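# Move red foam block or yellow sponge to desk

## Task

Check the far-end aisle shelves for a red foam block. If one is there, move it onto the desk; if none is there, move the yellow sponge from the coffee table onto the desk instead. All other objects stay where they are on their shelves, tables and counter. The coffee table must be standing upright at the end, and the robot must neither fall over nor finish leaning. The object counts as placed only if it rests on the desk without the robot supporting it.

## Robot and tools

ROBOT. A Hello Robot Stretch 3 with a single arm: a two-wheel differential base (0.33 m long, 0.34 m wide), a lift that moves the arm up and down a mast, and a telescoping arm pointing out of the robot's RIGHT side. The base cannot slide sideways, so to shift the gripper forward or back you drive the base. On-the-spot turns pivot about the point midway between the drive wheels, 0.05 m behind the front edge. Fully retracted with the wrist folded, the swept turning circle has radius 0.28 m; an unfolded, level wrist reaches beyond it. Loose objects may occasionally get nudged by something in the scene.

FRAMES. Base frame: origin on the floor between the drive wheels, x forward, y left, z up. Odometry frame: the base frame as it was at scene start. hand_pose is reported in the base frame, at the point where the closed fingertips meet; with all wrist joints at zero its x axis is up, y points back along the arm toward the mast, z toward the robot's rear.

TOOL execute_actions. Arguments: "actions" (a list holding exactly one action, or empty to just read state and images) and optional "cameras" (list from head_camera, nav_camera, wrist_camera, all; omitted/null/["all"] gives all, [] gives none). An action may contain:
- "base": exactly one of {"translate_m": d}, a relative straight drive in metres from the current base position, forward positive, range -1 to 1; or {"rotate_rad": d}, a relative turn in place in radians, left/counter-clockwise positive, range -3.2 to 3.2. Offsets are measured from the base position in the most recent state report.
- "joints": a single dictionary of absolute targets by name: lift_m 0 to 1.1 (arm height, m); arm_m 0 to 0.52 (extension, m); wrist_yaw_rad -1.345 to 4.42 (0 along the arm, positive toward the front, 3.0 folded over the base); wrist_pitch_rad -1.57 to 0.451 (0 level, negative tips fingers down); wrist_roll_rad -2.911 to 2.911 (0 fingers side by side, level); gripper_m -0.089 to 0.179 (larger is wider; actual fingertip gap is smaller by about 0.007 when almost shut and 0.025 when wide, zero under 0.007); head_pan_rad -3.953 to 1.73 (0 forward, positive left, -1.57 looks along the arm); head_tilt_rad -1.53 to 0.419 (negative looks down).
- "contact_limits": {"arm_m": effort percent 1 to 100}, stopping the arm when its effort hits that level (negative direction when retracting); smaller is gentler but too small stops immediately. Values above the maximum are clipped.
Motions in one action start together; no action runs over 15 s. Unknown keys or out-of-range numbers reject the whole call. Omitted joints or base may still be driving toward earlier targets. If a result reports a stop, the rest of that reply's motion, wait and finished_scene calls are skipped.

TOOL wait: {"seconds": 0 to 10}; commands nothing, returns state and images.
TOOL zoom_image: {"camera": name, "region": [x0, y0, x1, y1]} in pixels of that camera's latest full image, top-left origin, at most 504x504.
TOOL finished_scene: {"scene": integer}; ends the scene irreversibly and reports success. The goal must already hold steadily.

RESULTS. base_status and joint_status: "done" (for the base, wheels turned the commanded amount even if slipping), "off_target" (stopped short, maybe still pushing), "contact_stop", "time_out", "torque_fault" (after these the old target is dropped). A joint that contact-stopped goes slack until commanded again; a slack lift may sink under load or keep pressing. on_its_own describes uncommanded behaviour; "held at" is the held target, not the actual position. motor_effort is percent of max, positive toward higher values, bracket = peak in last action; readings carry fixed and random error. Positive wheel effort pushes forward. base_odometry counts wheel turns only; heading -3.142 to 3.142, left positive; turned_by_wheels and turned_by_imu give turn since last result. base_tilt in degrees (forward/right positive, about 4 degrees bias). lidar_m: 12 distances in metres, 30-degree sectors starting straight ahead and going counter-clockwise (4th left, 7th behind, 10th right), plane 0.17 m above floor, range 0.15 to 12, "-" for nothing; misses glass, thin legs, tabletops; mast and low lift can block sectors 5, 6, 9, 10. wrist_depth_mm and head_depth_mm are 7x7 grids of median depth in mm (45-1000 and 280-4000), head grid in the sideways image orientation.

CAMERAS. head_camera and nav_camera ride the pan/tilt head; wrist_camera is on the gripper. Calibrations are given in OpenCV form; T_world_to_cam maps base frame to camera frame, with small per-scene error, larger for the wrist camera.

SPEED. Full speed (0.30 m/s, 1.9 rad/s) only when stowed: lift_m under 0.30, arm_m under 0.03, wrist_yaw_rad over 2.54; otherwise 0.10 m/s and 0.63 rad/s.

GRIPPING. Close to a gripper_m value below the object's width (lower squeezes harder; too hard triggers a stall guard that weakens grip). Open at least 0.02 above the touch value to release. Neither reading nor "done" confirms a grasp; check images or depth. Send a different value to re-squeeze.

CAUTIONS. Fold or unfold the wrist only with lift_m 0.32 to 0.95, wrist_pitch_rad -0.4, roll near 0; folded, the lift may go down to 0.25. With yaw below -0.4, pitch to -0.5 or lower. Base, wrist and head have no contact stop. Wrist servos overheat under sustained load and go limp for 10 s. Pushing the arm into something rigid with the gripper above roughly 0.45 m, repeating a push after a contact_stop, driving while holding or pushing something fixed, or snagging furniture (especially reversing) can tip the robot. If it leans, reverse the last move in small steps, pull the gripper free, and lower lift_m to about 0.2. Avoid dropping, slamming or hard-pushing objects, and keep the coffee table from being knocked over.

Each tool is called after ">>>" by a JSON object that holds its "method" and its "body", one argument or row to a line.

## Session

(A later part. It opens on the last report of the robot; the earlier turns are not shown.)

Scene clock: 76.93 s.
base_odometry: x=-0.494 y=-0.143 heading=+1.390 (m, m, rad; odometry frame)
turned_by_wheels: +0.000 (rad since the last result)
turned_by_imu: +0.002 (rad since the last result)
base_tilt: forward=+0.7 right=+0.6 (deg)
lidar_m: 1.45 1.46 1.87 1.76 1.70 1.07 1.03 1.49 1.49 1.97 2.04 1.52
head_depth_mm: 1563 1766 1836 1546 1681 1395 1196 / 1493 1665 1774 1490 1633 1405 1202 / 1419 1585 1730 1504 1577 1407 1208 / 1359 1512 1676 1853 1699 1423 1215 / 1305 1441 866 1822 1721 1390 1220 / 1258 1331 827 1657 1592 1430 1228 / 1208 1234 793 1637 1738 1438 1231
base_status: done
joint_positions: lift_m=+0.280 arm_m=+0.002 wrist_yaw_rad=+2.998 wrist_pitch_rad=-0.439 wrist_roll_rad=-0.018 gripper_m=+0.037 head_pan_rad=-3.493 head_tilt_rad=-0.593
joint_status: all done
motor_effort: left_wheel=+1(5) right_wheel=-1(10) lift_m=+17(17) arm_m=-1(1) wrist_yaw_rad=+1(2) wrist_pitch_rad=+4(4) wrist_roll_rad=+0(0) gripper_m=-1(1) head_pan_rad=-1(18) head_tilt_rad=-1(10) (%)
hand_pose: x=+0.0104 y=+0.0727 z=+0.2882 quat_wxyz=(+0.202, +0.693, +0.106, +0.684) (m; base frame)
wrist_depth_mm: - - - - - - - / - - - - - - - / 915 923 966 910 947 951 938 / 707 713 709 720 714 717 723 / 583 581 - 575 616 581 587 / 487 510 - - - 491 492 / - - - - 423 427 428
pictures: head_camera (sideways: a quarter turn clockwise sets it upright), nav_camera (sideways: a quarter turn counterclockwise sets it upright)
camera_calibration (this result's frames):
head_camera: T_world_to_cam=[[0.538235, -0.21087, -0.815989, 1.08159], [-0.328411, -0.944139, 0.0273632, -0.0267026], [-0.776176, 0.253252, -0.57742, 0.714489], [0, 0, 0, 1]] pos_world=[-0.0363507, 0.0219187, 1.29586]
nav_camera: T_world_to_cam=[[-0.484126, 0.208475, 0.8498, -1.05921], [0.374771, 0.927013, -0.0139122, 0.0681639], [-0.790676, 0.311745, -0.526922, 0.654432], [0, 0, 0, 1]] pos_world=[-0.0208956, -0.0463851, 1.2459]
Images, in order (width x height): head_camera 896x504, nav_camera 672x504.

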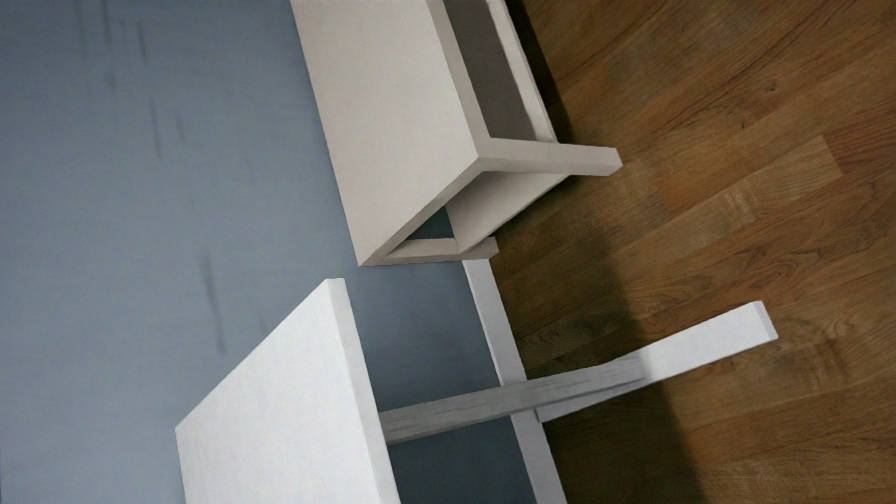

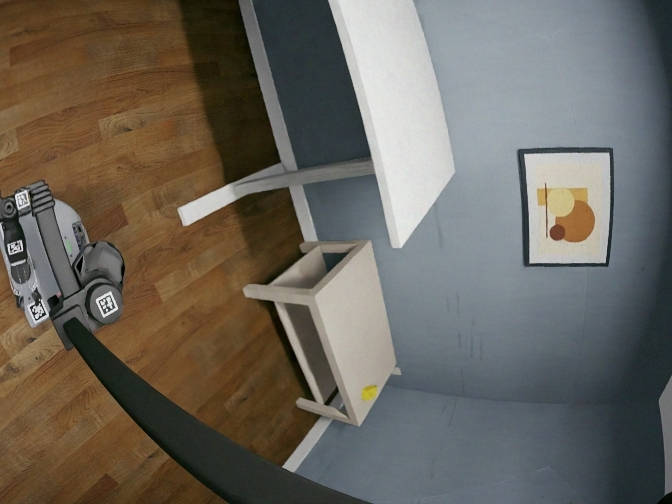

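>>> {"method": "execute_actions", "body": {
  "actions": [
    {"base":{"translate_m":-0.3}}
  ],
  "cameras": []
}}

>>> {"method": "execute_actions", "body": {
  "actions": [
    {"base":{"rotate_rad":-1.65},"joints":{"head_pan_rad":-1.9,"head_tilt_rad":-0.7}}
  ],
  "cameras": []
}}

>>> {"method": "execute_actions", "body": {
  "actions": [
    {"base":{"translate_m":-0.6}}
  ],
  "cameras": ["nav_camera","head_camera"]
}}

Scene clock: 84.23 s.
base_odometry: x=-0.547 y=-0.438 heading=+1.390 (m, m, rad; odometry frame)
turned_by_wheels: +0.000 (rad since the last result)
turned_by_imu: +0.001 (rad since the last result)
base_tilt: forward=+0.8 right=+0.8 (deg)
lidar_m: 1.74 1.77 1.84 1.74 1.78 0.82 0.73 1.18 1.32 2.00 2.04 1.84
head_depth_mm: 1235 1394 1593 1374 1165 1390 1198 / 1177 1321 1497 1384 1206 1339 1209 / 1127 1256 1412 1388 1597 1414 1210 / 1078 1192 1323 572 1656 1420 1214 / 1036 1138 780 576 1582 1355 1197 / 992 1069 783 581 505 1396 1228 / 957 1029 794 584 491 1440 1231
base_status: done
joint_positions: lift_m=+0.280 arm_m=+0.002 wrist_yaw_rad=+2.998 wrist_pitch_rad=-0.439 wrist_roll_rad=-0.018 gripper_m=+0.037 head_pan_rad=-3.493 head_tilt_rad=-0.593
joint_status: not commanded
motor_effort: left_wheel=+1(7) right_wheel=-1(10) lift_m=+18(17) arm_m=-1(1) wrist_yaw_rad=+2(1) wrist_pitch_rad=+4(4) wrist_roll_rad=+0(0) gripper_m=+0(0) head_pan_rad=-3(2) head_tilt_rad=-1(2) (%)
hand_pose: x=+0.0104 y=+0.0727 z=+0.2882 quat_wxyz=(+0.202, +0.693, +0.106, +0.684) (m; base frame)
wrist_depth_mm: - - - - - - - / - - - - - - - / 919 942 928 974 951 949 916 / 711 704 711 719 698 713 721 / 580 578 - 594 601 583 596 / 493 502 - - - 497 495 / - - - - 422 420 424
pictures: none
No camera images: the call's "cameras" was empty. Leave "cameras" out to get every camera's image.

Scene clock: 86.63 s.
base_odometry: x=-0.547 y=-0.438 heading=-0.260 (m, m, rad; odometry frame)
turned_by_wheels: -1.650 (rad since the last result)
turned_by_imu: -1.662 (rad since the last result)
base_tilt: forward=+0.7 right=+0.7 (deg)
lidar_m: 2.00 2.01 1.89 1.74 1.75 1.90 1.74 1.53 0.82 0.73 1.18 1.33
head_depth_mm: 1320 1524 1537 1245 1474 1318 1154 / 1244 1417 1538 1226 1376 1327 1160 / 1185 1341 1481 1353 1493 1336 1163 / 1121 1262 1383 551 1570 1334 1158 / 1067 1192 640 522 1576 1310 1160 / 1018 1073 646 509 1177 1342 1178 / 976 897 651 511 1527 1365 1180
base_status: done
joint_positions: lift_m=+0.280 arm_m=+0.002 wrist_yaw_rad=+2.998 wrist_pitch_rad=-0.439 wrist_roll_rad=-0.018 gripper_m=+0.037 head_pan_rad=-1.907 head_tilt_rad=-0.692
joint_status: all done
motor_effort: left_wheel=+1(9) right_wheel=-2(8) lift_m=+18(18) arm_m=-1(1) wrist_yaw_rad=+2(1) wrist_pitch_rad=+4(4) wrist_roll_rad=+0(0) gripper_m=+1(0) head_pan_rad=+2(32) head_tilt_rad=-2(11) (%)
hand_pose: x=+0.0104 y=+0.0726 z=+0.2882 quat_wxyz=(+0.202, +0.693, +0.106, +0.684) (m; base frame)
wrist_depth_mm: - - - - - - - / - - - - - - - / 900 924 935 949 916 912 926 / 693 704 725 708 739 726 730 / 569 578 - 578 607 600 582 / 500 510 - - - 500 491 / - - - - 421 420 419
pictures: none
No camera images: the call's "cameras" was empty. Leave "cameras" out to get every camera's image.

Scene clock: 90.20 s.
base_odometry: x=-1.127 y=-0.284 heading=-0.260 (m, m, rad; odometry frame)
turned_by_wheels: +0.000 (rad since the last result)
turned_by_imu: +0.002 (rad since the last result)
base_tilt: forward=+0.7 right=+0.8 (deg)
lidar_m: 2.60 2.61 1.95 1.65 1.93 1.25 1.15 1.16 1.06 0.68 0.94 1.56
head_depth_mm: 1376 1527 1676 1332 1509 1323 1154 / 1335 1532 1690 1256 1486 1330 1159 / 1264 1433 1556 1229 1453 1332 1164 / 1205 1352 1492 1240 1355 1332 1171 / 1149 1277 1424 1252 1110 1322 1173 / 1095 1220 1378 1257 1063 1273 1176 / 1043 1159 1301 1264 1097 1357 1183
base_status: done
joint_positions: lift_m=+0.280 arm_m=+0.002 wrist_yaw_rad=+2.998 wrist_pitch_rad=-0.439 wrist_roll_rad=-0.018 gripper_m=+0.037 head_pan_rad=-1.907 head_tilt_rad=-0.692
joint_status: not commanded
motor_effort: left_wheel=+1(6) right_wheel=-2(11) lift_m=+17(18) arm_m=-1(1) wrist_yaw_rad=+2(2) wrist_pitch_rad=+4(4) wrist_roll_rad=+0(0) gripper_m=-1(1) head_pan_rad=+3(2) head_tilt_rad=-3(3) (%)
hand_pose: x=+0.0104 y=+0.0726 z=+0.2882 quat_wxyz=(+0.202, +0.693, +0.106, +0.684) (m; base frame)
wrist_depth_mm: - - - - - - - / - - - - - - - / 923 922 924 941 946 925 909 / 697 716 722 722 712 723 732 / 581 583 - 589 604 579 584 / 486 506 - - - 496 496 / - - - - 427 426 423
pictures: head_camera (sideways: a quarter turn clockwise sets it upright), nav_camera (sideways: a quarter turn counterclockwise sets it upright)
camera_calibration (this result's frames):
head_camera: T_world_to_cam=[[0.228176, 0.614467, -0.755226, 1.00428], [0.948122, -0.316592, 0.0288711, -0.0364489], [-0.221358, -0.722634, -0.654828, 0.811803], [0, 0, 0, 1]] pos_world=[-0.0148954, -0.0419977, 1.2911]
nav_camera: T_world_to_cam=[[-0.227786, -0.563702, 0.793948, -0.98796], [-0.932221, 0.361733, -0.010627, 0.0718581], [-0.281207, -0.742556, -0.607892, 0.756666], [0, 0, 0, 1]] pos_world=[0.054724, -0.021041, 1.24512]
Images, in order (width x height): head_camera 896x504, nav_camera 672x504.

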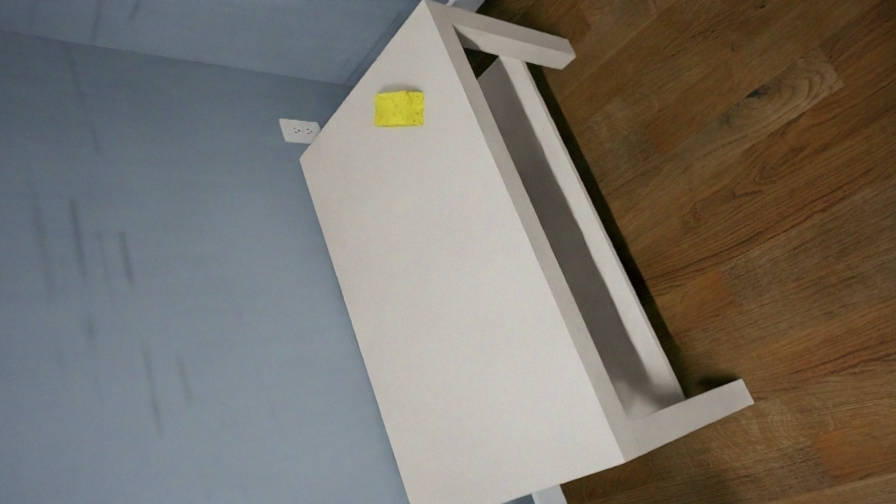

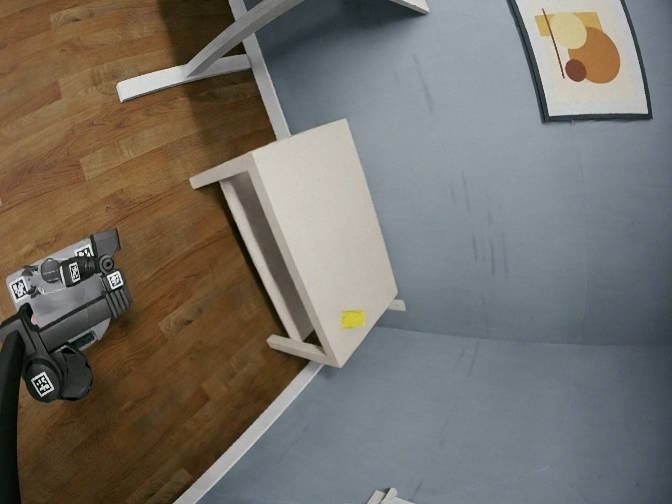

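>>> {"method": "execute_actions", "body": {
  "actions": [
    {"base":{"rotate_rad":0.35}}
  ],
  "cameras": []
}}

>>> {"method": "execute_actions", "body": {
  "actions": [
    {"base":{"translate_m":-0.62}}
  ],
  "cameras": []
}}

>>> {"method": "execute_actions", "body": {
  "actions": [
    {"base":{"rotate_rad":-0.35},"joints":{"lift_m":0.6,"wrist_pitch_rad":-0.4}}
  ],
  "cameras": []
}}

>>> {"method": "execute_actions", "body": {
  "actions": [
    {"joints":{"wrist_yaw_rad":0,"gripper_m":0.15,"head_pan_rad":-1.57,"head_tilt_rad":-0.8,"arm_m":0.2}}
  ],
  "cameras": ["wrist_camera","head_camera"]
}}

Scene clock: 101.13 s.
base_odometry: x=-1.127 y=-0.284 heading=+0.090 (m, m, rad; odometry frame)
turned_by_wheels: +0.350 (rad since the last result)
turned_by_imu: +0.354 (rad since the last result)
base_tilt: forward=+0.7 right=+0.7 (deg)
lidar_m: 2.59 1.98 1.65 1.64 1.38 1.15 1.15 1.06 1.26 0.68 0.94 1.89
head_depth_mm: 1120 1270 1421 1216 1334 1324 1153 / 1104 1250 1407 1220 1311 1324 1161 / 1089 1233 1399 1231 1103 1330 1163 / 1074 1216 1392 1237 1104 1313 1167 / 1064 1197 1373 1523 1505 1344 1173 / 1052 1180 1355 1582 1592 1352 1179 / 1036 1164 1326 1550 1596 1353 1182
base_status: done
joint_positions: lift_m=+0.280 arm_m=+0.002 wrist_yaw_rad=+2.998 wrist_pitch_rad=-0.439 wrist_roll_rad=-0.018 gripper_m=+0.037 head_pan_rad=-1.907 head_tilt_rad=-0.692
joint_status: not commanded
motor_effort: left_wheel=-1(7) right_wheel=+1(9) lift_m=+18(18) arm_m=-1(1) wrist_yaw_rad=+1(2) wrist_pitch_rad=+4(4) wrist_roll_rad=+0(0) gripper_m=+1(1) head_pan_rad=+3(3) head_tilt_rad=-2(3) (%)
hand_pose: x=+0.0104 y=+0.0726 z=+0.2882 quat_wxyz=(+0.202, +0.693, +0.106, +0.684) (m; base frame)
wrist_depth_mm: - - - - - - - / - - - - - - - / 931 920 920 924 960 955 916 / 708 712 722 712 721 730 720 / 578 569 - 589 601 585 586 / 495 514 - - - 491 496 / - - - - 422 423 423
pictures: none
No camera images: the call's "cameras" was empty. Leave "cameras" out to get every camera's image.

Scene clock: 104.83 s.
base_odometry: x=-1.745 y=-0.340 heading=+0.090 (m, m, rad; odometry frame)
turned_by_wheels: +0.000 (rad since the last result)
turned_by_imu: +0.002 (rad since the last result)
base_tilt: forward=+0.7 right=+0.8 (deg)
lidar_m: 3.20 2.43 1.87 1.21 0.65 0.54 0.54 0.61 0.59 1.12 0.81 1.27
head_depth_mm: 1000 1129 1254 1364 1442 1322 1149 / 987 1118 1287 1531 1519 1273 1157 / 978 1106 1272 1232 1014 1252 1163 / 963 1086 1245 1235 1005 1229 1164 / 950 1074 1229 1243 1029 1214 1175 / 941 1055 1211 1258 1035 1194 1176 / 928 1042 1189 1264 1042 1154 1182
base_status: done
joint_positions: lift_m=+0.280 arm_m=+0.002 wrist_yaw_rad=+2.998 wrist_pitch_rad=-0.439 wrist_roll_rad=-0.018 gripper_m=+0.037 head_pan_rad=-1.907 head_tilt_rad=-0.692
joint_status: not commanded
motor_effort: left_wheel=-1(8) right_wheel=+1(7) lift_m=+17(18) arm_m=-1(1) wrist_yaw_rad=+2(2) wrist_pitch_rad=+4(4) wrist_roll_rad=+0(0) gripper_m=-1(1) head_pan_rad=+3(2) head_tilt_rad=-3(3) (%)
hand_pose: x=+0.0104 y=+0.0726 z=+0.2882 quat_wxyz=(+0.202, +0.693, +0.106, +0.684) (m; base frame)
wrist_depth_mm: 574 - - - - - - / 577 698 - - - - - / 577 720 953 912 942 891 939 / 582 687 714 723 737 705 738 / 551 578 - 591 617 592 586 / 490 511 - - - 490 489 / - - - - 421 425 420
pictures: none
No camera images: the call's "cameras" was empty. Leave "cameras" out to get every camera's image.

Scene clock: 108.57 s.
base_odometry: x=-1.745 y=-0.340 heading=-0.260 (m, m, rad; odometry frame)
turned_by_wheels: -0.350 (rad since the last result)
turned_by_imu: -0.353 (rad since the last result)
base_tilt: forward=+0.7 right=+0.7 (deg)
lidar_m: 2.41 3.21 1.93 1.87 0.91 0.59 0.54 0.55 0.60 0.59 1.13 0.81
head_depth_mm: 651 709 778 863 967 1100 1132 / 738 817 908 1025 1180 1276 1182 / 855 956 1091 1265 1457 1334 1203 / 1014 1148 1328 1568 1530 1258 1189 / 1028 1148 1300 1456 1031 1215 1183 / 979 1090 1225 1257 1001 1125 1179 / 939 1038 1164 1244 1041 922 1160
base_status: done
joint_positions: lift_m=+0.600 arm_m=+0.002 wrist_yaw_rad=+2.998 wrist_pitch_rad=-0.418 wrist_roll_rad=-0.018 gripper_m=+0.037 head_pan_rad=-1.907 head_tilt_rad=-0.692
joint_status: all done
motor_effort: left_wheel=+1(7) right_wheel=-3(9) lift_m=+29(32) arm_m=-1(1) wrist_yaw_rad=+2(1) wrist_pitch_rad=+5(6) wrist_roll_rad=+0(0) gripper_m=+0(0) head_pan_rad=+2(2) head_tilt_rad=-2(3) (%)
hand_pose: x=+0.0108 y=+0.0754 z=+0.6124 quat_wxyz=(+0.195, +0.694, +0.099, +0.686) (m; base frame)
wrist_depth_mm: 959 - - - - - - / 898 - - - - - - / 845 - - - - - - / 861 - - - - - - / 824 - - - - - - / 807 882 - 876 - 905 891 / 749 765 750 753 754 773 767
pictures: none
No camera images: the call's "cameras" was empty. Leave "cameras" out to get every camera's image.

Scene clock: 111.27 s.
base_odometry: x=-1.745 y=-0.340 heading=-0.260 (m, m, rad; odometry frame)
turned_by_wheels: +0.000 (rad since the last result)
turned_by_imu: +0.000 (rad since the last result)
base_tilt: forward=+0.7 right=+0.7 (deg)
lidar_m: 2.41 3.22 1.94 1.87 0.91 0.59 0.54 0.55 0.60 0.59 1.13 0.81
head_depth_mm: 1036 1150 1266 1356 1388 1277 - / 1024 1178 1397 1604 - 1246 1117 / 1004 1160 1317 1127 - 1259 1126 / 991 1138 1280 1120 1215 1276 1134 / 977 1120 1281 1125 1000 1260 1140 / 964 1097 1261 1134 1002 1271 1142 / 948 1079 1254 1139 990 1246 1146
base_status: not commanded
joint_positions: lift_m=+0.600 arm_m=+0.200 wrist_yaw_rad=+0.003 wrist_pitch_rad=-0.418 wrist_roll_rad=-0.018 gripper_m=+0.150 head_pan_rad=-1.577 head_tilt_rad=-0.790
joint_status: all done
motor_effort: left_wheel=+1(1) right_wheel=-2(2) lift_m=+30(29) arm_m=+3(4) wrist_yaw_rad=-1(0) wrist_pitch_rad=+5(5) wrist_roll_rad=+0(0) gripper_m=-1(81) head_pan_rad=+3(19) head_tilt_rad=-3(10) (%)
hand_pose: x=-0.0209 y=-0.5691 z=+0.6124 quat_wxyz=(+0.698, +0.149, -0.685, -0.145) (m; base frame)
wrist_depth_mm: 589 595 606 637 629 634 490 / 633 665 672 672 699 680 491 / 655 668 666 674 758 738 487 / 506 497 496 498 830 707 499 / 406 417 404 355 425 762 510 / 352 - 343 329 340 824 497 / 291 289 295 295 297 623 475
pictures: head_camera (sideways: a quarter turn clockwise sets it upright), wrist_camera
camera_calibration (this result's frames):
head_camera: T_world_to_cam=[[0.0172267, 0.726168, -0.687301, 0.917041], [0.999536, 0.00477438, 0.0300969, -0.0383547], [0.0251369, -0.6875, -0.725749, 0.902542], [0, 0, 0, 1]] pos_world=[-0.000147733, -0.0452456, 1.28646]
wrist_camera: T_world_to_cam=[[-0.997273, -0.0698447, 0.023828, -0.0715456], [-0.0592683, 0.565653, -0.82251, 0.856423], [0.0439696, -0.82168, -0.568251, 0.0443356], [0, 0, 0, 1]] pos_world=[-0.0225413, -0.453006, 0.731315]
Images, in order (width x height): head_camera 896x504, wrist_camera 644x364.

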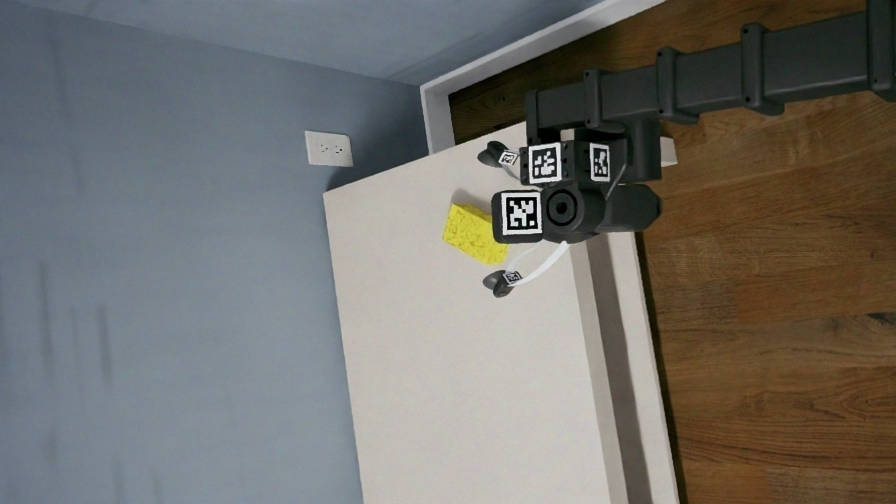

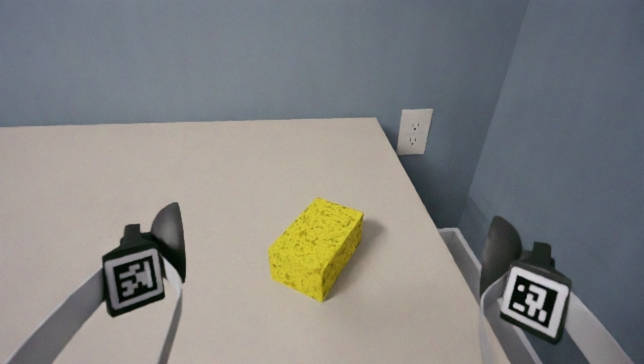

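>>> {"method": "execute_actions", "body": {
  "actions": [
    {"joints":{"arm_m":0.34,"lift_m":0.52}}
  ],
  "cameras": []
}}

>>> {"method": "execute_actions", "body": {
  "actions": [
    {"joints":{"lift_m":0.455}}
  ],
  "cameras": ["wrist_camera"]
}}

Scene clock: 116.00 s.
base_odometry: x=-1.745 y=-0.340 heading=-0.260 (m, m, rad; odometry frame)
turned_by_wheels: +0.000 (rad since the last result)
turned_by_imu: +0.000 (rad since the last result)
base_tilt: forward=+0.8 right=+0.8 (deg)
lidar_m: 2.41 3.22 1.93 1.87 0.91 0.59 0.54 0.55 0.60 0.59 1.13 0.81
head_depth_mm: 1039 1152 1267 1358 1387 1259 1127 / 1021 1180 1393 1615 1464 1291 1127 / 1007 1159 1320 1171 1244 1271 1129 / 993 1139 1281 1146 1020 1281 1136 / 977 1118 1282 1124 999 1281 1140 / 960 1098 1262 1136 1004 1266 1143 / 947 1081 1260 1140 988 1254 1149
base_status: not commanded
joint_positions: lift_m=+0.520 arm_m=+0.340 wrist_yaw_rad=+0.002 wrist_pitch_rad=-0.418 wrist_roll_rad=-0.018 gripper_m=+0.150 head_pan_rad=-1.577 head_tilt_rad=-0.790
joint_status: all done
motor_effort: left_wheel=+1(1) right_wheel=-2(2) lift_m=+17(23) arm_m=+3(3) wrist_yaw_rad=+0(1) wrist_pitch_rad=+5(5) wrist_roll_rad=+0(0) gripper_m=+0(1) head_pan_rad=+2(2) head_tilt_rad=-3(3) (%)
hand_pose: x=-0.0212 y=-0.7091 z=+0.5330 quat_wxyz=(+0.698, +0.149, -0.685, -0.145) (m; base frame)
wrist_depth_mm: 472 471 492 486 502 516 466 / 513 516 533 544 550 569 472 / 473 474 471 472 580 608 464 / 357 356 361 363 372 685 478 / 288 299 290 291 292 618 482 / 249 - 235 189 246 238 466 / 206 210 167 167 212 206 450
pictures: none
No camera images: the call's "cameras" was empty. Leave "cameras" out to get every camera's image.

Scene clock: 117.43 s.
base_odometry: x=-1.745 y=-0.340 heading=-0.260 (m, m, rad; odometry frame)
turned_by_wheels: +0.000 (rad since the last result)
turned_by_imu: +0.000 (rad since the last result)
base_tilt: forward=+0.7 right=+0.7 (deg)
lidar_m: 2.41 3.24 1.94 1.88 0.91 0.59 0.54 0.55 0.60 0.59 1.13 0.81
head_depth_mm: 1039 1149 1269 1353 1388 1260 1123 / 1024 1180 1395 1616 1452 1258 1108 / 1008 1158 1323 1139 1242 1272 1130 / 992 1137 1280 1146 1119 1280 1130 / 977 1119 1277 1125 1000 1281 1139 / 959 1096 1259 1134 1002 1269 1143 / 947 1084 1253 1139 990 1251 1149
base_status: not commanded
joint_positions: lift_m=+0.455 arm_m=+0.340 wrist_yaw_rad=+0.002 wrist_pitch_rad=-0.418 wrist_roll_rad=-0.018 gripper_m=+0.150 head_pan_rad=-1.577 head_tilt_rad=-0.790
joint_status: all done
motor_effort: left_wheel=+1(1) right_wheel=-2(3) lift_m=+18(13) arm_m=+3(3) wrist_yaw_rad=+0(1) wrist_pitch_rad=+5(5) wrist_roll_rad=+0(0) gripper_m=+0(0) head_pan_rad=+2(2) head_tilt_rad=-3(4) (%)
hand_pose: x=-0.0212 y=-0.7091 z=+0.4680 quat_wxyz=(+0.698, +0.149, -0.685, -0.145) (m; base frame)
wrist_depth_mm: 466 480 488 494 507 528 471 / 458 457 461 462 547 572 471 / 316 318 321 319 322 616 484 / 242 240 243 162 236 589 479 / 196 200 131 136 191 206 460 / 168 - 118 118 166 162 423 / - 140 134 134 142 139 143
pictures: wrist_camera
camera_calibration (this result's frames):
wrist_camera: T_world_to_cam=[[-0.997349, -0.0687525, 0.0238419, -0.0773635], [-0.0586513, 0.565548, -0.822627, 0.81686], [0.0430739, -0.821844, -0.568081, -0.152972], [0, 0, 0, 1]] pos_world=[-0.0226594, -0.593012, 0.586915]
Images, in order (width x height): wrist_camera 644x364.

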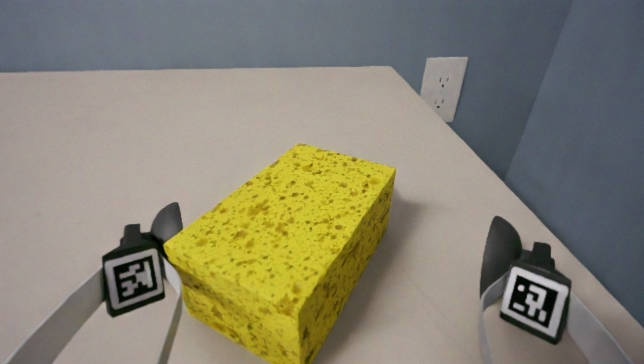

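>>> {"method": "execute_actions", "body": {
  "actions": [
    {"joints":{"gripper_m":0.03}}
  ],
  "cameras": []
}}

>>> {"method": "execute_actions", "body": {
  "actions": [
    {"joints":{"lift_m":0.9}}
  ],
  "cameras": ["wrist_camera"]
}}

Scene clock: 121.27 s.
base_odometry: x=-1.745 y=-0.340 heading=-0.260 (m, m, rad; odometry frame)
turned_by_wheels: +0.000 (rad since the last result)
turned_by_imu: +0.000 (rad since the last result)
base_tilt: forward=+0.7 right=+0.8 (deg)
lidar_m: 2.41 3.22 1.93 1.87 0.91 0.59 0.54 0.55 0.60 0.59 1.13 0.81
head_depth_mm: 1036 1151 1264 1356 1389 1262 1123 / 1023 1176 1396 1613 1447 1265 1107 / 1008 1158 1321 1136 1239 1272 1129 / 992 1136 1281 1129 1119 1278 1133 / 975 1124 1278 1125 1000 1284 1139 / 963 1100 1256 1135 1004 1265 1144 / 946 1082 1262 1139 989 1254 1149
base_status: not commanded
joint_positions: lift_m=+0.455 arm_m=+0.340 wrist_yaw_rad=+0.001 wrist_pitch_rad=-0.411 wrist_roll_rad=-0.018 gripper_m=+0.031 head_pan_rad=-1.577 head_tilt_rad=-0.790
joint_status: all done
motor_effort: left_wheel=+1(2) right_wheel=-2(2) lift_m=+17(17) arm_m=+3(3) wrist_yaw_rad=+0(1) wrist_pitch_rad=+3(5) wrist_roll_rad=+0(0) gripper_m=-14(87) head_pan_rad=+3(2) head_tilt_rad=-4(2) (%)
hand_pose: x=-0.0212 y=-0.7099 z=+0.4695 quat_wxyz=(+0.699, +0.146, -0.686, -0.143) (m; base frame)
wrist_depth_mm: 470 474 484 499 503 527 463 / 469 475 479 476 534 567 475 / 321 324 324 326 325 617 476 / 244 243 247 164 229 586 482 / 197 198 164 133 136 200 484 / 167 166 144 126 119 168 178 / 142 143 144 140 140 144 145
pictures: none
No camera images: the call's "cameras" was empty. Leave "cameras" out to get every camera's image.

Scene clock: 126.13 s.
base_odometry: x=-1.745 y=-0.340 heading=-0.260 (m, m, rad; odometry frame)
turned_by_wheels: +0.000 (rad since the last result)
turned_by_imu: +0.000 (rad since the last result)
base_tilt: forward=+0.7 right=+0.8 (deg)
lidar_m: 2.42 3.22 1.93 1.87 0.91 0.59 0.54 0.55 0.60 0.59 1.13 0.81
head_depth_mm: 1033 - - 1453 1384 1258 1120 / 998 - 1404 1612 1395 1267 1126 / 985 - 1341 1108 1034 1271 1131 / 989 1111 1274 1119 1017 1279 1133 / 977 1118 1277 1126 1001 1284 1140 / 962 1097 1259 1132 1003 1265 1144 / 944 1081 1256 1138 987 1252 1148
base_status: not commanded
joint_positions: lift_m=+0.900 arm_m=+0.340 wrist_yaw_rad=+0.001 wrist_pitch_rad=-0.415 wrist_roll_rad=-0.018 gripper_m=+0.031 head_pan_rad=-1.577 head_tilt_rad=-0.790
joint_status: all done
motor_effort: left_wheel=+2(1) right_wheel=-2(3) lift_m=+29(26) arm_m=+3(3) wrist_yaw_rad=+0(1) wrist_pitch_rad=+4(4) wrist_roll_rad=+0(0) gripper_m=-14(15) head_pan_rad=+3(3) head_tilt_rad=-4(3) (%)
hand_pose: x=-0.0212 y=-0.7095 z=+0.9131 quat_wxyz=(+0.698, +0.148, -0.685, -0.144) (m; base frame)
wrist_depth_mm: 472 471 492 492 512 520 460 / 504 519 544 540 546 570 470 / 564 567 596 580 603 609 473 / 609 624 639 164 676 660 470 / 690 696 672 133 137 698 486 / 716 704 143 125 118 655 486 / 598 605 610 578 957 670 492
pictures: wrist_camera
camera_calibration (this result's frames):
wrist_camera: T_world_to_cam=[[-0.997353, -0.0686235, 0.0240399, -0.0881027], [-0.0586145, 0.563123, -0.824292, 1.18301], [0.0430284, -0.823519, -0.565654, 0.0961592], [0, 0, 0, 1]] pos_world=[-0.0226657, -0.593035, 1.03165]
Images, in order (width x height): wrist_camera 644x364.

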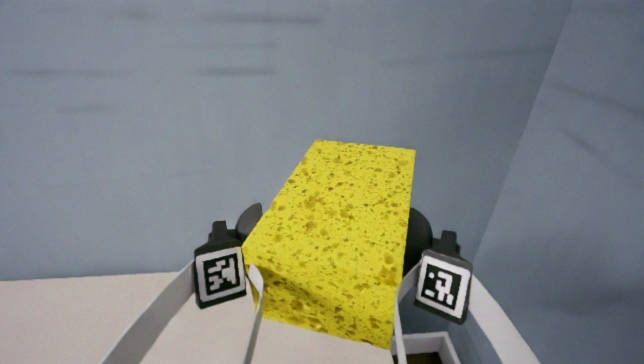

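>>> {"method": "execute_actions", "body": {
  "actions": [
    {"base":{"translate_m":1.0},"joints":{"arm_m":0.05}}
  ],
  "cameras": []
}}

>>> {"method": "execute_actions", "body": {
  "actions": [
    {"base":{"translate_m":0.3},"joints":{"head_tilt_rad":-0.6}}
  ],
  "cameras": ["head_camera"]
}}

Scene clock: 140.17 s.
base_odometry: x=-0.778 y=-0.597 heading=-0.261 (m, m, rad; odometry frame)
turned_by_wheels: -0.001 (rad since the last result)
turned_by_imu: -0.016 (rad since the last result)
base_tilt: forward=+0.5 right=+0.8 (deg)
lidar_m: 1.43 2.23 2.10 1.91 1.93 1.67 1.53 1.27 0.54 0.98 0.55 1.22
head_depth_mm: 909 1050 1231 - - 1216 1122 / 895 1033 1205 - - 1222 1126 / 877 1009 1119 - - 1249 1133 / 862 990 1155 474 382 1258 1137 / 846 914 548 451 385 1206 1122 / 827 699 551 454 386 1228 1143 / 819 706 555 458 389 1226 1151
base_status: done
joint_positions: lift_m=+0.900 arm_m=+0.050 wrist_yaw_rad=-0.039 wrist_pitch_rad=-0.415 wrist_roll_rad=-0.018 gripper_m=+0.031 head_pan_rad=-1.577 head_tilt_rad=-0.790
joint_status: all done
on_its_own: right_wheel is at rest, and its effort (+23) is outside its rest range (-18 to +18); wrist_yaw_rad is at rest, and its effort (+30) is outside its rest range (-12 to +12)
motor_effort: left_wheel=-5(7) right_wheel=+23(27) lift_m=+29(29) arm_m=-3(6) wrist_yaw_rad=+30(31) wrist_pitch_rad=+4(4) wrist_roll_rad=+0(0) gripper_m=-17(19) head_pan_rad=+3(3) head_tilt_rad=-4(3) (%)
hand_pose: x=-0.0303 y=-0.4199 z=+0.9132 quat_wxyz=(+0.695, +0.134, -0.688, -0.158) (m; base frame)
wrist_depth_mm: 515 510 596 645 667 689 717 / 277 279 342 690 727 745 790 / 190 190 723 760 792 810 886 / 145 145 819 166 182 927 986 / 117 117 498 133 134 853 864 / 98 102 - 127 118 714 735 / - 89 - - 631 611 615
pictures: none
No camera images: the call's "cameras" was empty. Leave "cameras" out to get every camera's image.

Scene clock: 144.10 s.
base_odometry: x=-0.489 y=-0.674 heading=-0.261 (m, m, rad; odometry frame)
turned_by_wheels: -0.001 (rad since the last result)
turned_by_imu: -0.747 (rad since the last result)
base_tilt: forward=+0.7 right=+0.7 (deg)
lidar_m: 0.97 1.25 2.05 2.24 2.07 2.01 2.10 1.70 1.39 0.60 0.46 0.45
head_depth_mm: 1500 1644 1788 1401 - - - / 1558 1724 1900 1360 - - 1152 / 1373 1539 1666 1398 - - 1154 / 1206 1332 1486 1377 1073 375 321 / 1082 1176 1295 1345 1177 376 322 / 974 1053 1149 1259 1216 378 324 / 890 956 1032 1123 458 380 326
base_status: done
joint_positions: lift_m=+0.900 arm_m=+0.050 wrist_yaw_rad=-0.067 wrist_pitch_rad=-0.367 wrist_roll_rad=-0.033 gripper_m=+0.031 head_pan_rad=-1.577 head_tilt_rad=-0.606
joint_status: all done
on_its_own: wrist_yaw_rad is held at -0.053, not at your +0.000, by its stall guard, which is not easing now; right_wheel is at rest, and its effort (+21) is outside its rest range (-18 to +18)
motor_effort: left_wheel=-3(6) right_wheel=+21(25) lift_m=+18(29) arm_m=-4(4) wrist_yaw_rad=+10(29) wrist_pitch_rad=-10(10) wrist_roll_rad=+6(9) gripper_m=-15(19) head_pan_rad=+3(3) head_tilt_rad=+2(12) (%)
hand_pose: x=-0.0369 y=-0.4253 z=+0.9246 quat_wxyz=(+0.702, +0.108, -0.687, -0.151) (m; base frame)
wrist_depth_mm: 552 644 812 - - - - / 575 695 858 - - - - / 613 718 905 - - - - / 624 754 - 165 - - - / 650 810 823 133 136 - - / 694 818 143 126 118 - - / 720 923 949 622 - - -
pictures: head_camera (sideways: a quarter turn clockwise sets it upright)
camera_calibration (this result's frames):
head_camera: T_world_to_cam=[[0.0162235, 0.588164, -0.808579, 1.07512], [0.999566, 0.0103348, 0.0275731, -0.035076], [0.024574, -0.808676, -0.587741, 0.723032], [0, 0, 0, 1]] pos_world=[-0.000149112, -0.0472844, 1.29524]
Images, in order (width x height): head_camera 896x504.

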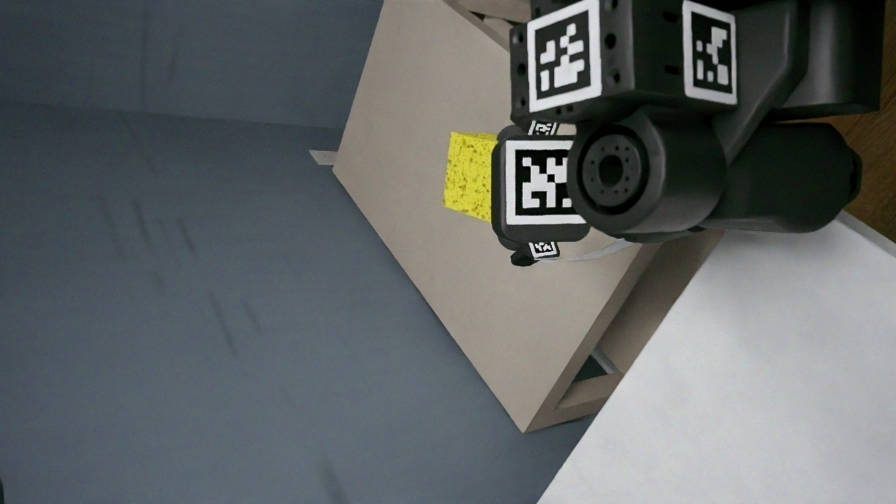

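>>> {"method": "execute_actions", "body": {
  "actions": [
    {"base":{"translate_m":-0.25},"joints":{"arm_m":0.0}}
  ],
  "cameras": []
}}

>>> {"method": "execute_actions", "body": {
  "actions": [
    {"joints":{"lift_m":1.1,"wrist_pitch_rad":0,"wrist_yaw_rad":0.01,"head_pan_rad":-1.0,"head_tilt_rad":-0.5}}
  ],
  "cameras": ["head_camera","nav_camera","wrist_camera"]
}}

Scene clock: 151.13 s.
base_odometry: x=-0.730 y=-0.610 heading=-0.261 (m, m, rad; odometry frame)
turned_by_wheels: +0.000 (rad since the last result)
turned_by_imu: +0.002 (rad since the last result)
base_tilt: forward=+0.7 right=+0.8 (deg)
lidar_m: 1.18 1.47 2.21 2.44 2.77 1.81 1.91 1.54 1.30 0.64 0.62 0.65
head_depth_mm: 1360 1487 1651 1843 1684 - - / 1451 1598 1786 1541 1679 - - / 1546 1722 1898 1372 486 - - / 1471 1631 1739 1378 1172 1346 1207 / 1321 1437 1594 1390 1108 1104 1184 / 1192 1296 1403 1402 1117 1257 1216 / 1087 1170 1258 1330 1156 1365 1225
base_status: done
joint_positions: lift_m=+0.900 arm_m=+0.002 wrist_yaw_rad=-0.056 wrist_pitch_rad=-0.414 wrist_roll_rad=-0.014 gripper_m=+0.031 head_pan_rad=-1.577 head_tilt_rad=-0.605
joint_status: all done
joint sent to its limit — the command would take arm_m past its lower limit, so that joint was sent only as far as its limit.
on_its_own: wrist_yaw_rad is held at -0.053, not at your +0.000, by its stall guard, which is not easing now
motor_effort: left_wheel=+1(6) right_wheel=-1(15) lift_m=+18(18) arm_m=-3(9) wrist_yaw_rad=+2(11) wrist_pitch_rad=+4(15) wrist_roll_rad=-1(7) gripper_m=-16(14) head_pan_rad=+2(3) head_tilt_rad=+1(2) (%)
hand_pose: x=-0.0341 y=-0.3714 z=+0.9138 quat_wxyz=(+0.693, +0.127, -0.691, -0.164) (m; base frame)
wrist_depth_mm: 717 862 - - - - 941 / 754 889 - - - - - / 780 947 - - - - - / 815 989 - 165 - - - / 872 853 803 133 136 - - / 896 - 143 126 118 - - / 957 - 682 - - - -
pictures: none
No camera images: the call's "cameras" was empty. Leave "cameras" out to get every camera's image.

Scene clock: 153.77 s.
base_odometry: x=-0.730 y=-0.610 heading=-0.261 (m, m, rad; odometry frame)
turned_by_wheels: +0.000 (rad since the last result)
turned_by_imu: +0.000 (rad since the last result)
base_tilt: forward=+0.8 right=+0.9 (deg)
lidar_m: 1.19 1.48 2.21 2.44 2.78 1.81 1.91 1.54 1.30 0.64 0.62 0.66
head_depth_mm: 1050 1159 1296 1439 1194 1001 1201 / 1011 1117 1247 1391 1202 980 1107 / 975 1075 1194 1336 1250 1335 1239 / 929 1035 1144 1276 1420 1516 1270 / 900 1004 1106 1229 1383 1473 1277 / 872 968 1060 1162 526 411 1254 / 848 936 984 673 511 412 1205
base_status: not commanded
joint_positions: lift_m=+1.098 arm_m=+0.002 wrist_yaw_rad=+0.008 wrist_pitch_rad=-0.022 wrist_roll_rad=-0.014 gripper_m=+0.031 head_pan_rad=-1.007 head_tilt_rad=-0.507
joint_status: all done
joint sent to its limit — the command would take lift_m past its upper limit, so that joint was sent only as far as its limit.
motor_effort: left_wheel=+1(1) right_wheel=-1(1) lift_m=+29(30) arm_m=-3(3) wrist_yaw_rad=+2(4) wrist_pitch_rad=+7(7) wrist_roll_rad=-1(1) gripper_m=-15(16) head_pan_rad=+2(23) head_tilt_rad=+3(10) (%)
hand_pose: x=-0.0195 y=-0.4026 z=+1.2073 quat_wxyz=(+0.712, +0.011, -0.702, -0.005) (m; base frame)
wrist_depth_mm: 701 816 - - - - 978 / 695 862 - - - - 979 / 729 850 - - - - - / 762 902 - 165 - - - / 754 890 - 132 137 - - / 776 911 143 126 118 - - / 782 982 - - - - -
pictures: head_camera (sideways: a quarter turn clockwise sets it upright), nav_camera (sideways: a quarter turn counterclockwise sets it upright), wrist_camera
camera_calibration (this result's frames):
head_camera: T_world_to_cam=[[-0.259578, 0.434453, -0.862479, 1.14708], [0.834744, 0.550032, 0.0258338, -0.0318097], [0.485614, -0.713243, -0.505433, 0.613134], [0, 0, 0, 1]] pos_world=[0.0265634, -0.0435415, 1.30005]
nav_camera: T_world_to_cam=[[0.216706, -0.397276, 0.891746, -1.11819], [-0.861567, -0.507371, -0.0166641, 0.07929], [0.459066, -0.764687, -0.45223, 0.549623], [0, 0, 0, 1]] pos_world=[0.0583195, 0.0162866, 1.24702]
wrist_camera: T_world_to_cam=[[-0.99719, -0.0605872, 0.0440543, -0.0933627], [-0.055584, 0.204189, -0.977352, 1.29308], [0.0502196, -0.977055, -0.206983, 0.0205492], [0, 0, 0, 1]] pos_world=[-0.0222576, -0.249612, 1.27216]
Images, in order (width x height): head_camera 896x504, nav_camera 672x504, wrist_camera 644x364.

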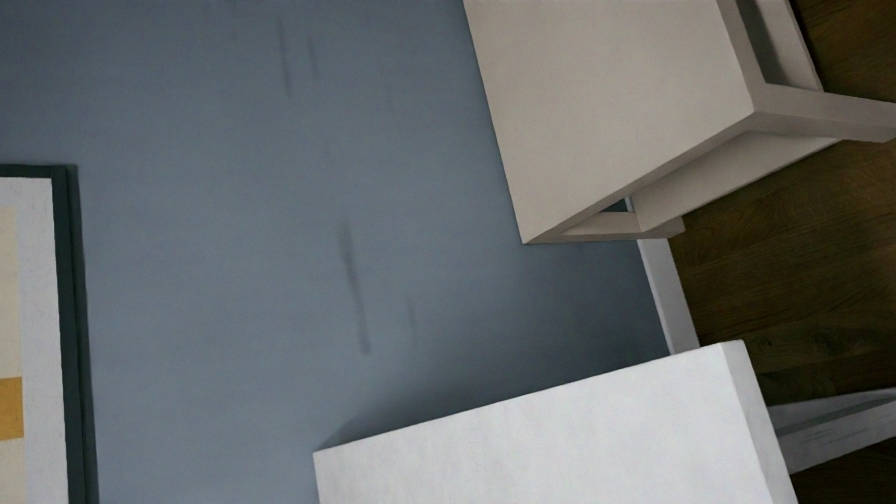

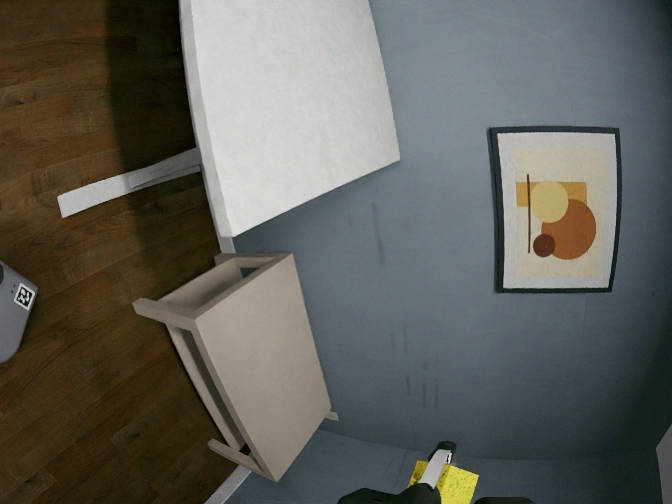

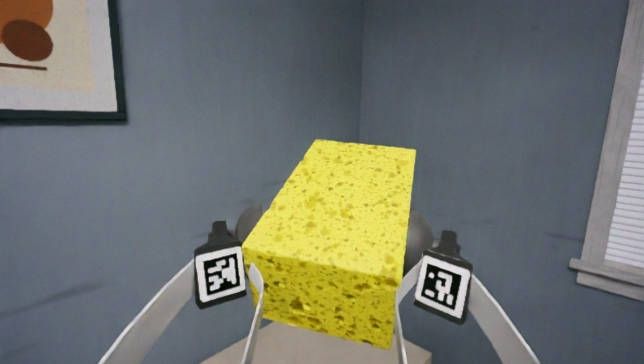

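>>> {"method": "execute_actions", "body": {
  "actions": [
    {"base":{"rotate_rad":1.15},"joints":{"head_pan_rad":-1.57,"head_tilt_rad":-0.6}}
  ],
  "cameras": []
}}

>>> {"method": "execute_actions", "body": {
  "actions": [
    {"joints":{"arm_m":0.33}}
  ],
  "cameras": ["nav_camera","wrist_camera"]
}}

Scene clock: 161.07 s.
base_odometry: x=-0.730 y=-0.610 heading=+0.889 (m, m, rad; odometry frame)
turned_by_wheels: +1.150 (rad since the last result)
turned_by_imu: +1.165 (rad since the last result)
base_tilt: forward=+0.8 right=+0.7 (deg)
lidar_m: 2.22 2.10 1.81 1.81 1.77 1.53 1.30 0.62 1.07 0.66 1.25 1.47
head_depth_mm: - - - - - 1378 1203 / - - - - - 1367 1206 / - - - - - 1298 1186 / - 310 705 573 454 1420 1213 / 963 1044 779 577 472 1427 1220 / 988 1073 788 581 476 1435 1229 / 1018 1104 796 586 493 1441 1232
base_status: done
joint_positions: lift_m=+1.098 arm_m=+0.002 wrist_yaw_rad=+0.008 wrist_pitch_rad=-0.022 wrist_roll_rad=-0.014 gripper_m=+0.031 head_pan_rad=-1.563 head_tilt_rad=-0.592
joint_status: all done
motor_effort: left_wheel=-1(4) right_wheel=+2(6) lift_m=+29(29) arm_m=-4(4) wrist_yaw_rad=+2(2) wrist_pitch_rad=+6(6) wrist_roll_rad=-1(1) gripper_m=-15(14) head_pan_rad=-2(24) head_tilt_rad=-2(11) (%)
hand_pose: x=-0.0193 y=-0.4026 z=+1.2073 quat_wxyz=(+0.712, +0.011, -0.702, -0.005) (m; base frame)
wrist_depth_mm: - - 901 823 767 684 627 / - - 948 843 786 701 660 / - - 961 860 804 720 670 / - - - 164 795 778 698 / 885 881 791 132 136 770 735 / 611 621 143 126 118 789 744 / 475 478 476 448 471 811 771
pictures: none
No camera images: the call's "cameras" was empty. Leave "cameras" out to get every camera's image.

Scene clock: 164.70 s.
base_odometry: x=-0.730 y=-0.610 heading=+0.889 (m, m, rad; odometry frame)
turned_by_wheels: +0.000 (rad since the last result)
turned_by_imu: +0.000 (rad since the last result)
base_tilt: forward=+0.8 right=+0.7 (deg)
lidar_m: 2.21 2.10 1.81 1.82 1.77 1.53 1.30 0.62 1.07 0.65 1.25 1.47
head_depth_mm: 866 957 1033 1158 1328 1366 1201 / - 973 756 565 450 1345 1207 / - 1012 764 568 453 1280 1189 / 916 1028 771 573 455 1418 1214 / 963 1045 779 576 471 1428 1219 / 987 1071 787 581 476 1437 1226 / 1018 1103 796 585 493 1446 1230
base_status: not commanded
joint_positions: lift_m=+1.098 arm_m=+0.330 wrist_yaw_rad=+0.009 wrist_pitch_rad=-0.022 wrist_roll_rad=-0.015 gripper_m=+0.031 head_pan_rad=-1.563 head_tilt_rad=-0.593
joint_status: all done
motor_effort: left_wheel=-1(1) right_wheel=+2(1) lift_m=+29(30) arm_m=+3(2) wrist_yaw_rad=+1(2) wrist_pitch_rad=+6(6) wrist_roll_rad=-1(1) gripper_m=-17(16) head_pan_rad=-3(2) head_tilt_rad=-3(3) (%)
hand_pose: x=-0.0192 y=-0.7303 z=+1.2073 quat_wxyz=(+0.712, +0.011, -0.702, -0.005) (m; base frame)
wrist_depth_mm: 698 614 567 513 479 416 387 / 724 646 585 530 486 431 405 / 762 684 611 545 497 451 422 / 770 706 630 165 493 471 441 / 779 742 649 133 137 490 445 / 609 628 143 126 118 501 459 / 464 477 467 441 465 500 479
pictures: nav_camera (sideways: a quarter turn counterclockwise sets it upright), wrist_camera
camera_calibration (this result's frames):
nav_camera: T_world_to_cam=[[-0.0250522, -0.526005, 0.850113, -1.06242], [-0.999588, 0.0250918, -0.0139316, 0.0765729], [-0.0140027, -0.850111, -0.526417, 0.649037], [0, 0, 0, 1]] pos_world=[0.0590136, -0.00900661, 1.24591]
wrist_camera: T_world_to_cam=[[-0.997082, -0.0619875, 0.0445468, -0.114481], [-0.0563523, 0.204091, -0.977329, 1.35992], [0.0514905, -0.976987, -0.206989, -0.299628], [0, 0, 0, 1]] pos_world=[-0.0220842, -0.577376, 1.27216]
Images, in order (width x height): nav_camera 672x504, wrist_camera 644x364.

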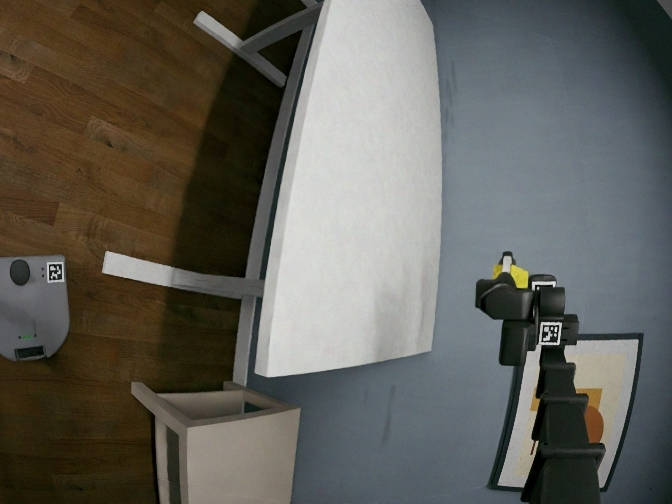

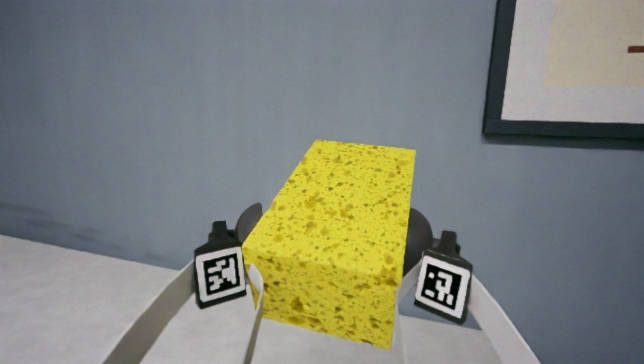

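>>> {"method": "execute_actions", "body": {
  "actions": [
    {"joints":{"arm_m":0.24,"lift_m":0.95}}
  ],
  "cameras": ["wrist_camera"]
}}

Scene clock: 168.90 s.
base_odometry: x=-0.730 y=-0.610 heading=+0.889 (m, m, rad; odometry frame)
turned_by_wheels: +0.000 (rad since the last result)
turned_by_imu: +0.000 (rad since the last result)
base_tilt: forward=+0.8 right=+0.8 (deg)
lidar_m: 2.21 2.10 1.82 1.81 1.78 1.53 1.30 0.62 1.07 0.66 1.26 1.48
head_depth_mm: 871 952 - 1190 1330 1371 1201 / 891 974 - 526 450 1344 1208 / 914 993 - 530 452 1279 1186 / 940 1025 737 571 455 1422 1213 / 965 1044 781 576 471 1426 1220 / 987 1070 787 581 476 1433 1224 / 1014 1106 795 586 493 1439 1234
base_status: not commanded
joint_positions: lift_m=+0.950 arm_m=+0.240 wrist_yaw_rad=+0.009 wrist_pitch_rad=-0.022 wrist_roll_rad=-0.015 gripper_m=+0.031 head_pan_rad=-1.563 head_tilt_rad=-0.593
joint_status: all done
motor_effort: left_wheel=-1(1) right_wheel=+2(2) lift_m=+18(19) arm_m=-4(7) wrist_yaw_rad=+1(1) wrist_pitch_rad=+6(6) wrist_roll_rad=-1(1) gripper_m=-15(15) head_pan_rad=-2(2) head_tilt_rad=-2(3) (%)
hand_pose: x=-0.0192 y=-0.6409 z=+1.0594 quat_wxyz=(+0.712, +0.011, -0.702, -0.005) (m; base frame)
wrist_depth_mm: 805 727 657 601 549 492 466 / 838 767 691 627 571 525 483 / 876 815 709 631 575 538 508 / 810 795 729 165 582 544 514 / 465 472 421 133 137 553 526 / 324 329 143 126 118 359 553 / 252 253 254 238 249 264 536
pictures: wrist_camera
camera_calibration (this result's frames):
wrist_camera: T_world_to_cam=[[-0.997081, -0.0619881, 0.0445695, -0.10237], [-0.0563721, 0.204041, -0.977338, 1.19707], [0.0514893, -0.976998, -0.20694, -0.242916], [0, 0, 0, 1]] pos_world=[-0.0220827, -0.487925, 1.12423]
Images, in order (width x height): wrist_camera 644x364.

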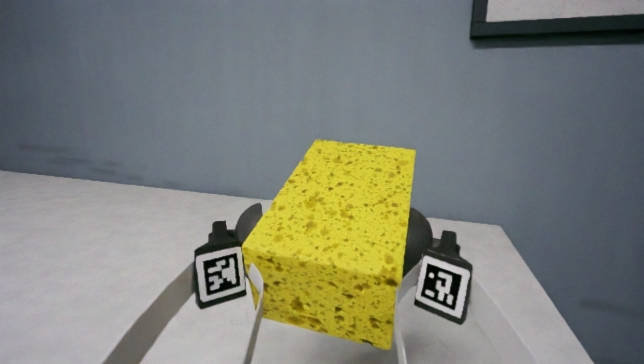

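>>> {"method": "execute_actions", "body": {
  "actions": [
    {"joints":{"lift_m":0.89}}
  ],
  "cameras": []
}}

>>> {"method": "execute_actions", "body": {
  "actions": [
    {"joints":{"gripper_m":0.15}}
  ],
  "cameras": []
}}

>>> {"method": "execute_actions", "body": {
  "actions": [
    {"joints":{"arm_m":0.02,"lift_m":0.92}}
  ],
  "cameras": ["wrist_camera"]
}}

Scene clock: 172.57 s.
base_odometry: x=-0.730 y=-0.610 heading=+0.889 (m, m, rad; odometry frame)
turned_by_wheels: +0.000 (rad since the last result)
turned_by_imu: +0.000 (rad since the last result)
base_tilt: forward=+0.7 right=+0.9 (deg)
lidar_m: 2.22 2.10 1.81 1.81 1.77 1.53 1.30 0.62 1.07 0.65 1.25 1.47
head_depth_mm: 872 958 1036 - 469 1371 1200 / 893 974 836 - 444 1345 1199 / 914 1002 651 - 441 1279 1186 / 937 1021 775 564 455 1422 1214 / 961 1048 780 577 472 1431 1222 / 987 1070 787 581 476 1436 1228 / 1016 1107 794 587 493 1441 1234
base_status: not commanded
joint_positions: lift_m=+0.890 arm_m=+0.240 wrist_yaw_rad=+0.009 wrist_pitch_rad=-0.022 wrist_roll_rad=-0.015 gripper_m=+0.031 head_pan_rad=-1.563 head_tilt_rad=-0.593
joint_status: all done
motor_effort: left_wheel=-1(1) right_wheel=+2(1) lift_m=+17(15) arm_m=-4(4) wrist_yaw_rad=+1(1) wrist_pitch_rad=+6(6) wrist_roll_rad=-1(1) gripper_m=-14(17) head_pan_rad=-2(1) head_tilt_rad=-2(2) (%)
hand_pose: x=-0.0192 y=-0.6409 z=+0.9994 quat_wxyz=(+0.712, +0.011, -0.702, -0.005) (m; base frame)
wrist_depth_mm: 824 744 648 615 553 510 476 / 855 767 677 625 575 531 481 / 859 786 703 624 581 537 495 / 523 538 565 166 454 548 517 / 302 308 278 133 136 335 524 / 213 216 143 126 118 229 248 / 164 166 166 154 163 171 175
pictures: none
No camera images: the call's "cameras" was empty. Leave "cameras" out to get every camera's image.

Scene clock: 174.27 s.
base_odometry: x=-0.730 y=-0.610 heading=+0.889 (m, m, rad; odometry frame)
turned_by_wheels: +0.000 (rad since the last result)
turned_by_imu: +0.000 (rad since the last result)
base_tilt: forward=+0.7 right=+0.7 (deg)
lidar_m: 2.22 2.11 1.81 1.81 1.78 1.53 1.30 0.62 1.08 0.65 1.25 1.47
head_depth_mm: 870 957 1034 - 468 1362 1201 / 894 973 836 - 443 1342 1203 / 914 1000 846 - 440 1283 1190 / 941 1026 811 554 455 1417 1215 / 963 1047 783 577 471 1427 1221 / 987 1070 787 582 476 1431 1224 / 1011 1105 797 585 492 1440 1232
base_status: not commanded
joint_positions: lift_m=+0.890 arm_m=+0.240 wrist_yaw_rad=+0.009 wrist_pitch_rad=-0.022 wrist_roll_rad=-0.015 gripper_m=+0.150 head_pan_rad=-1.563 head_tilt_rad=-0.593
joint_status: all done
motor_effort: left_wheel=-1(1) right_wheel=+2(1) lift_m=+18(18) arm_m=-4(4) wrist_yaw_rad=+2(2) wrist_pitch_rad=+7(6) wrist_roll_rad=-1(1) gripper_m=-1(80) head_pan_rad=-1(3) head_tilt_rad=-2(2) (%)
hand_pose: x=-0.0192 y=-0.6409 z=+0.9994 quat_wxyz=(+0.712, +0.011, -0.702, -0.005) (m; base frame)
wrist_depth_mm: 806 763 659 599 557 514 481 / 846 758 691 623 564 522 496 / 862 793 706 643 579 546 505 / 526 535 558 579 568 542 510 / 301 336 313 194 302 364 527 / 225 - 194 134 196 226 515 / 157 164 153 130 165 165 174
pictures: none
No camera images: the call's "cameras" was empty. Leave "cameras" out to get every camera's image.

Scene clock: 177.13 s.
base_odometry: x=-0.730 y=-0.610 heading=+0.889 (m, m, rad; odometry frame)
turned_by_wheels: +0.000 (rad since the last result)
turned_by_imu: +0.000 (rad since the last result)
base_tilt: forward=+0.6 right=+0.7 (deg)
lidar_m: 2.21 2.11 1.82 1.81 1.77 1.53 1.30 0.62 1.07 0.65 1.25 1.47
head_depth_mm: 873 961 1028 1169 1308 - - / 895 975 756 585 477 - - / 915 1000 698 590 - - - / 939 1023 774 584 456 1415 1212 / 963 1046 781 598 471 1424 1224 / 987 1074 788 581 475 1434 1223 / 1017 1103 797 587 493 1440 1229
base_status: not commanded
joint_positions: lift_m=+0.920 arm_m=+0.020 wrist_yaw_rad=+0.009 wrist_pitch_rad=-0.020 wrist_roll_rad=-0.015 gripper_m=+0.150 head_pan_rad=-1.563 head_tilt_rad=-0.593
joint_status: all done
motor_effort: left_wheel=-1(1) right_wheel=+2(2) lift_m=+29(32) arm_m=-4(2) wrist_yaw_rad=+1(2) wrist_pitch_rad=+6(6) wrist_roll_rad=-1(1) gripper_m=+0(0) head_pan_rad=-2(2) head_tilt_rad=-2(2) (%)
hand_pose: x=-0.0192 y=-0.4209 z=+1.0291 quat_wxyz=(+0.713, +0.011, -0.701, -0.004) (m; base frame)
wrist_depth_mm: - - 898 834 751 670 632 / - - 907 825 778 711 662 / - - 932 860 791 724 681 / 664 689 727 740 782 750 690 / 385 424 401 360 419 747 688 / 287 - 278 284 288 288 718 / 208 210 212 216 218 220 730
pictures: wrist_camera
camera_calibration (this result's frames):
wrist_camera: T_world_to_cam=[[-0.997064, -0.0619598, 0.0449878, -0.0877996], [-0.0567131, 0.202841, -0.977568, 1.12234], [0.0514446, -0.97725, -0.205759, -0.0355982], [0, 0, 0, 1]] pos_world=[-0.0220593, -0.267884, 1.09379]
Images, in order (width x height): wrist_camera 644x364.

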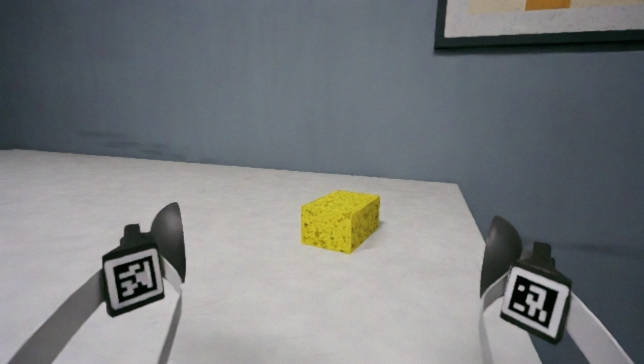

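>>> {"method": "finished_scene", "body": {
  "scene": 2
}}

The scene is finished: the task was done.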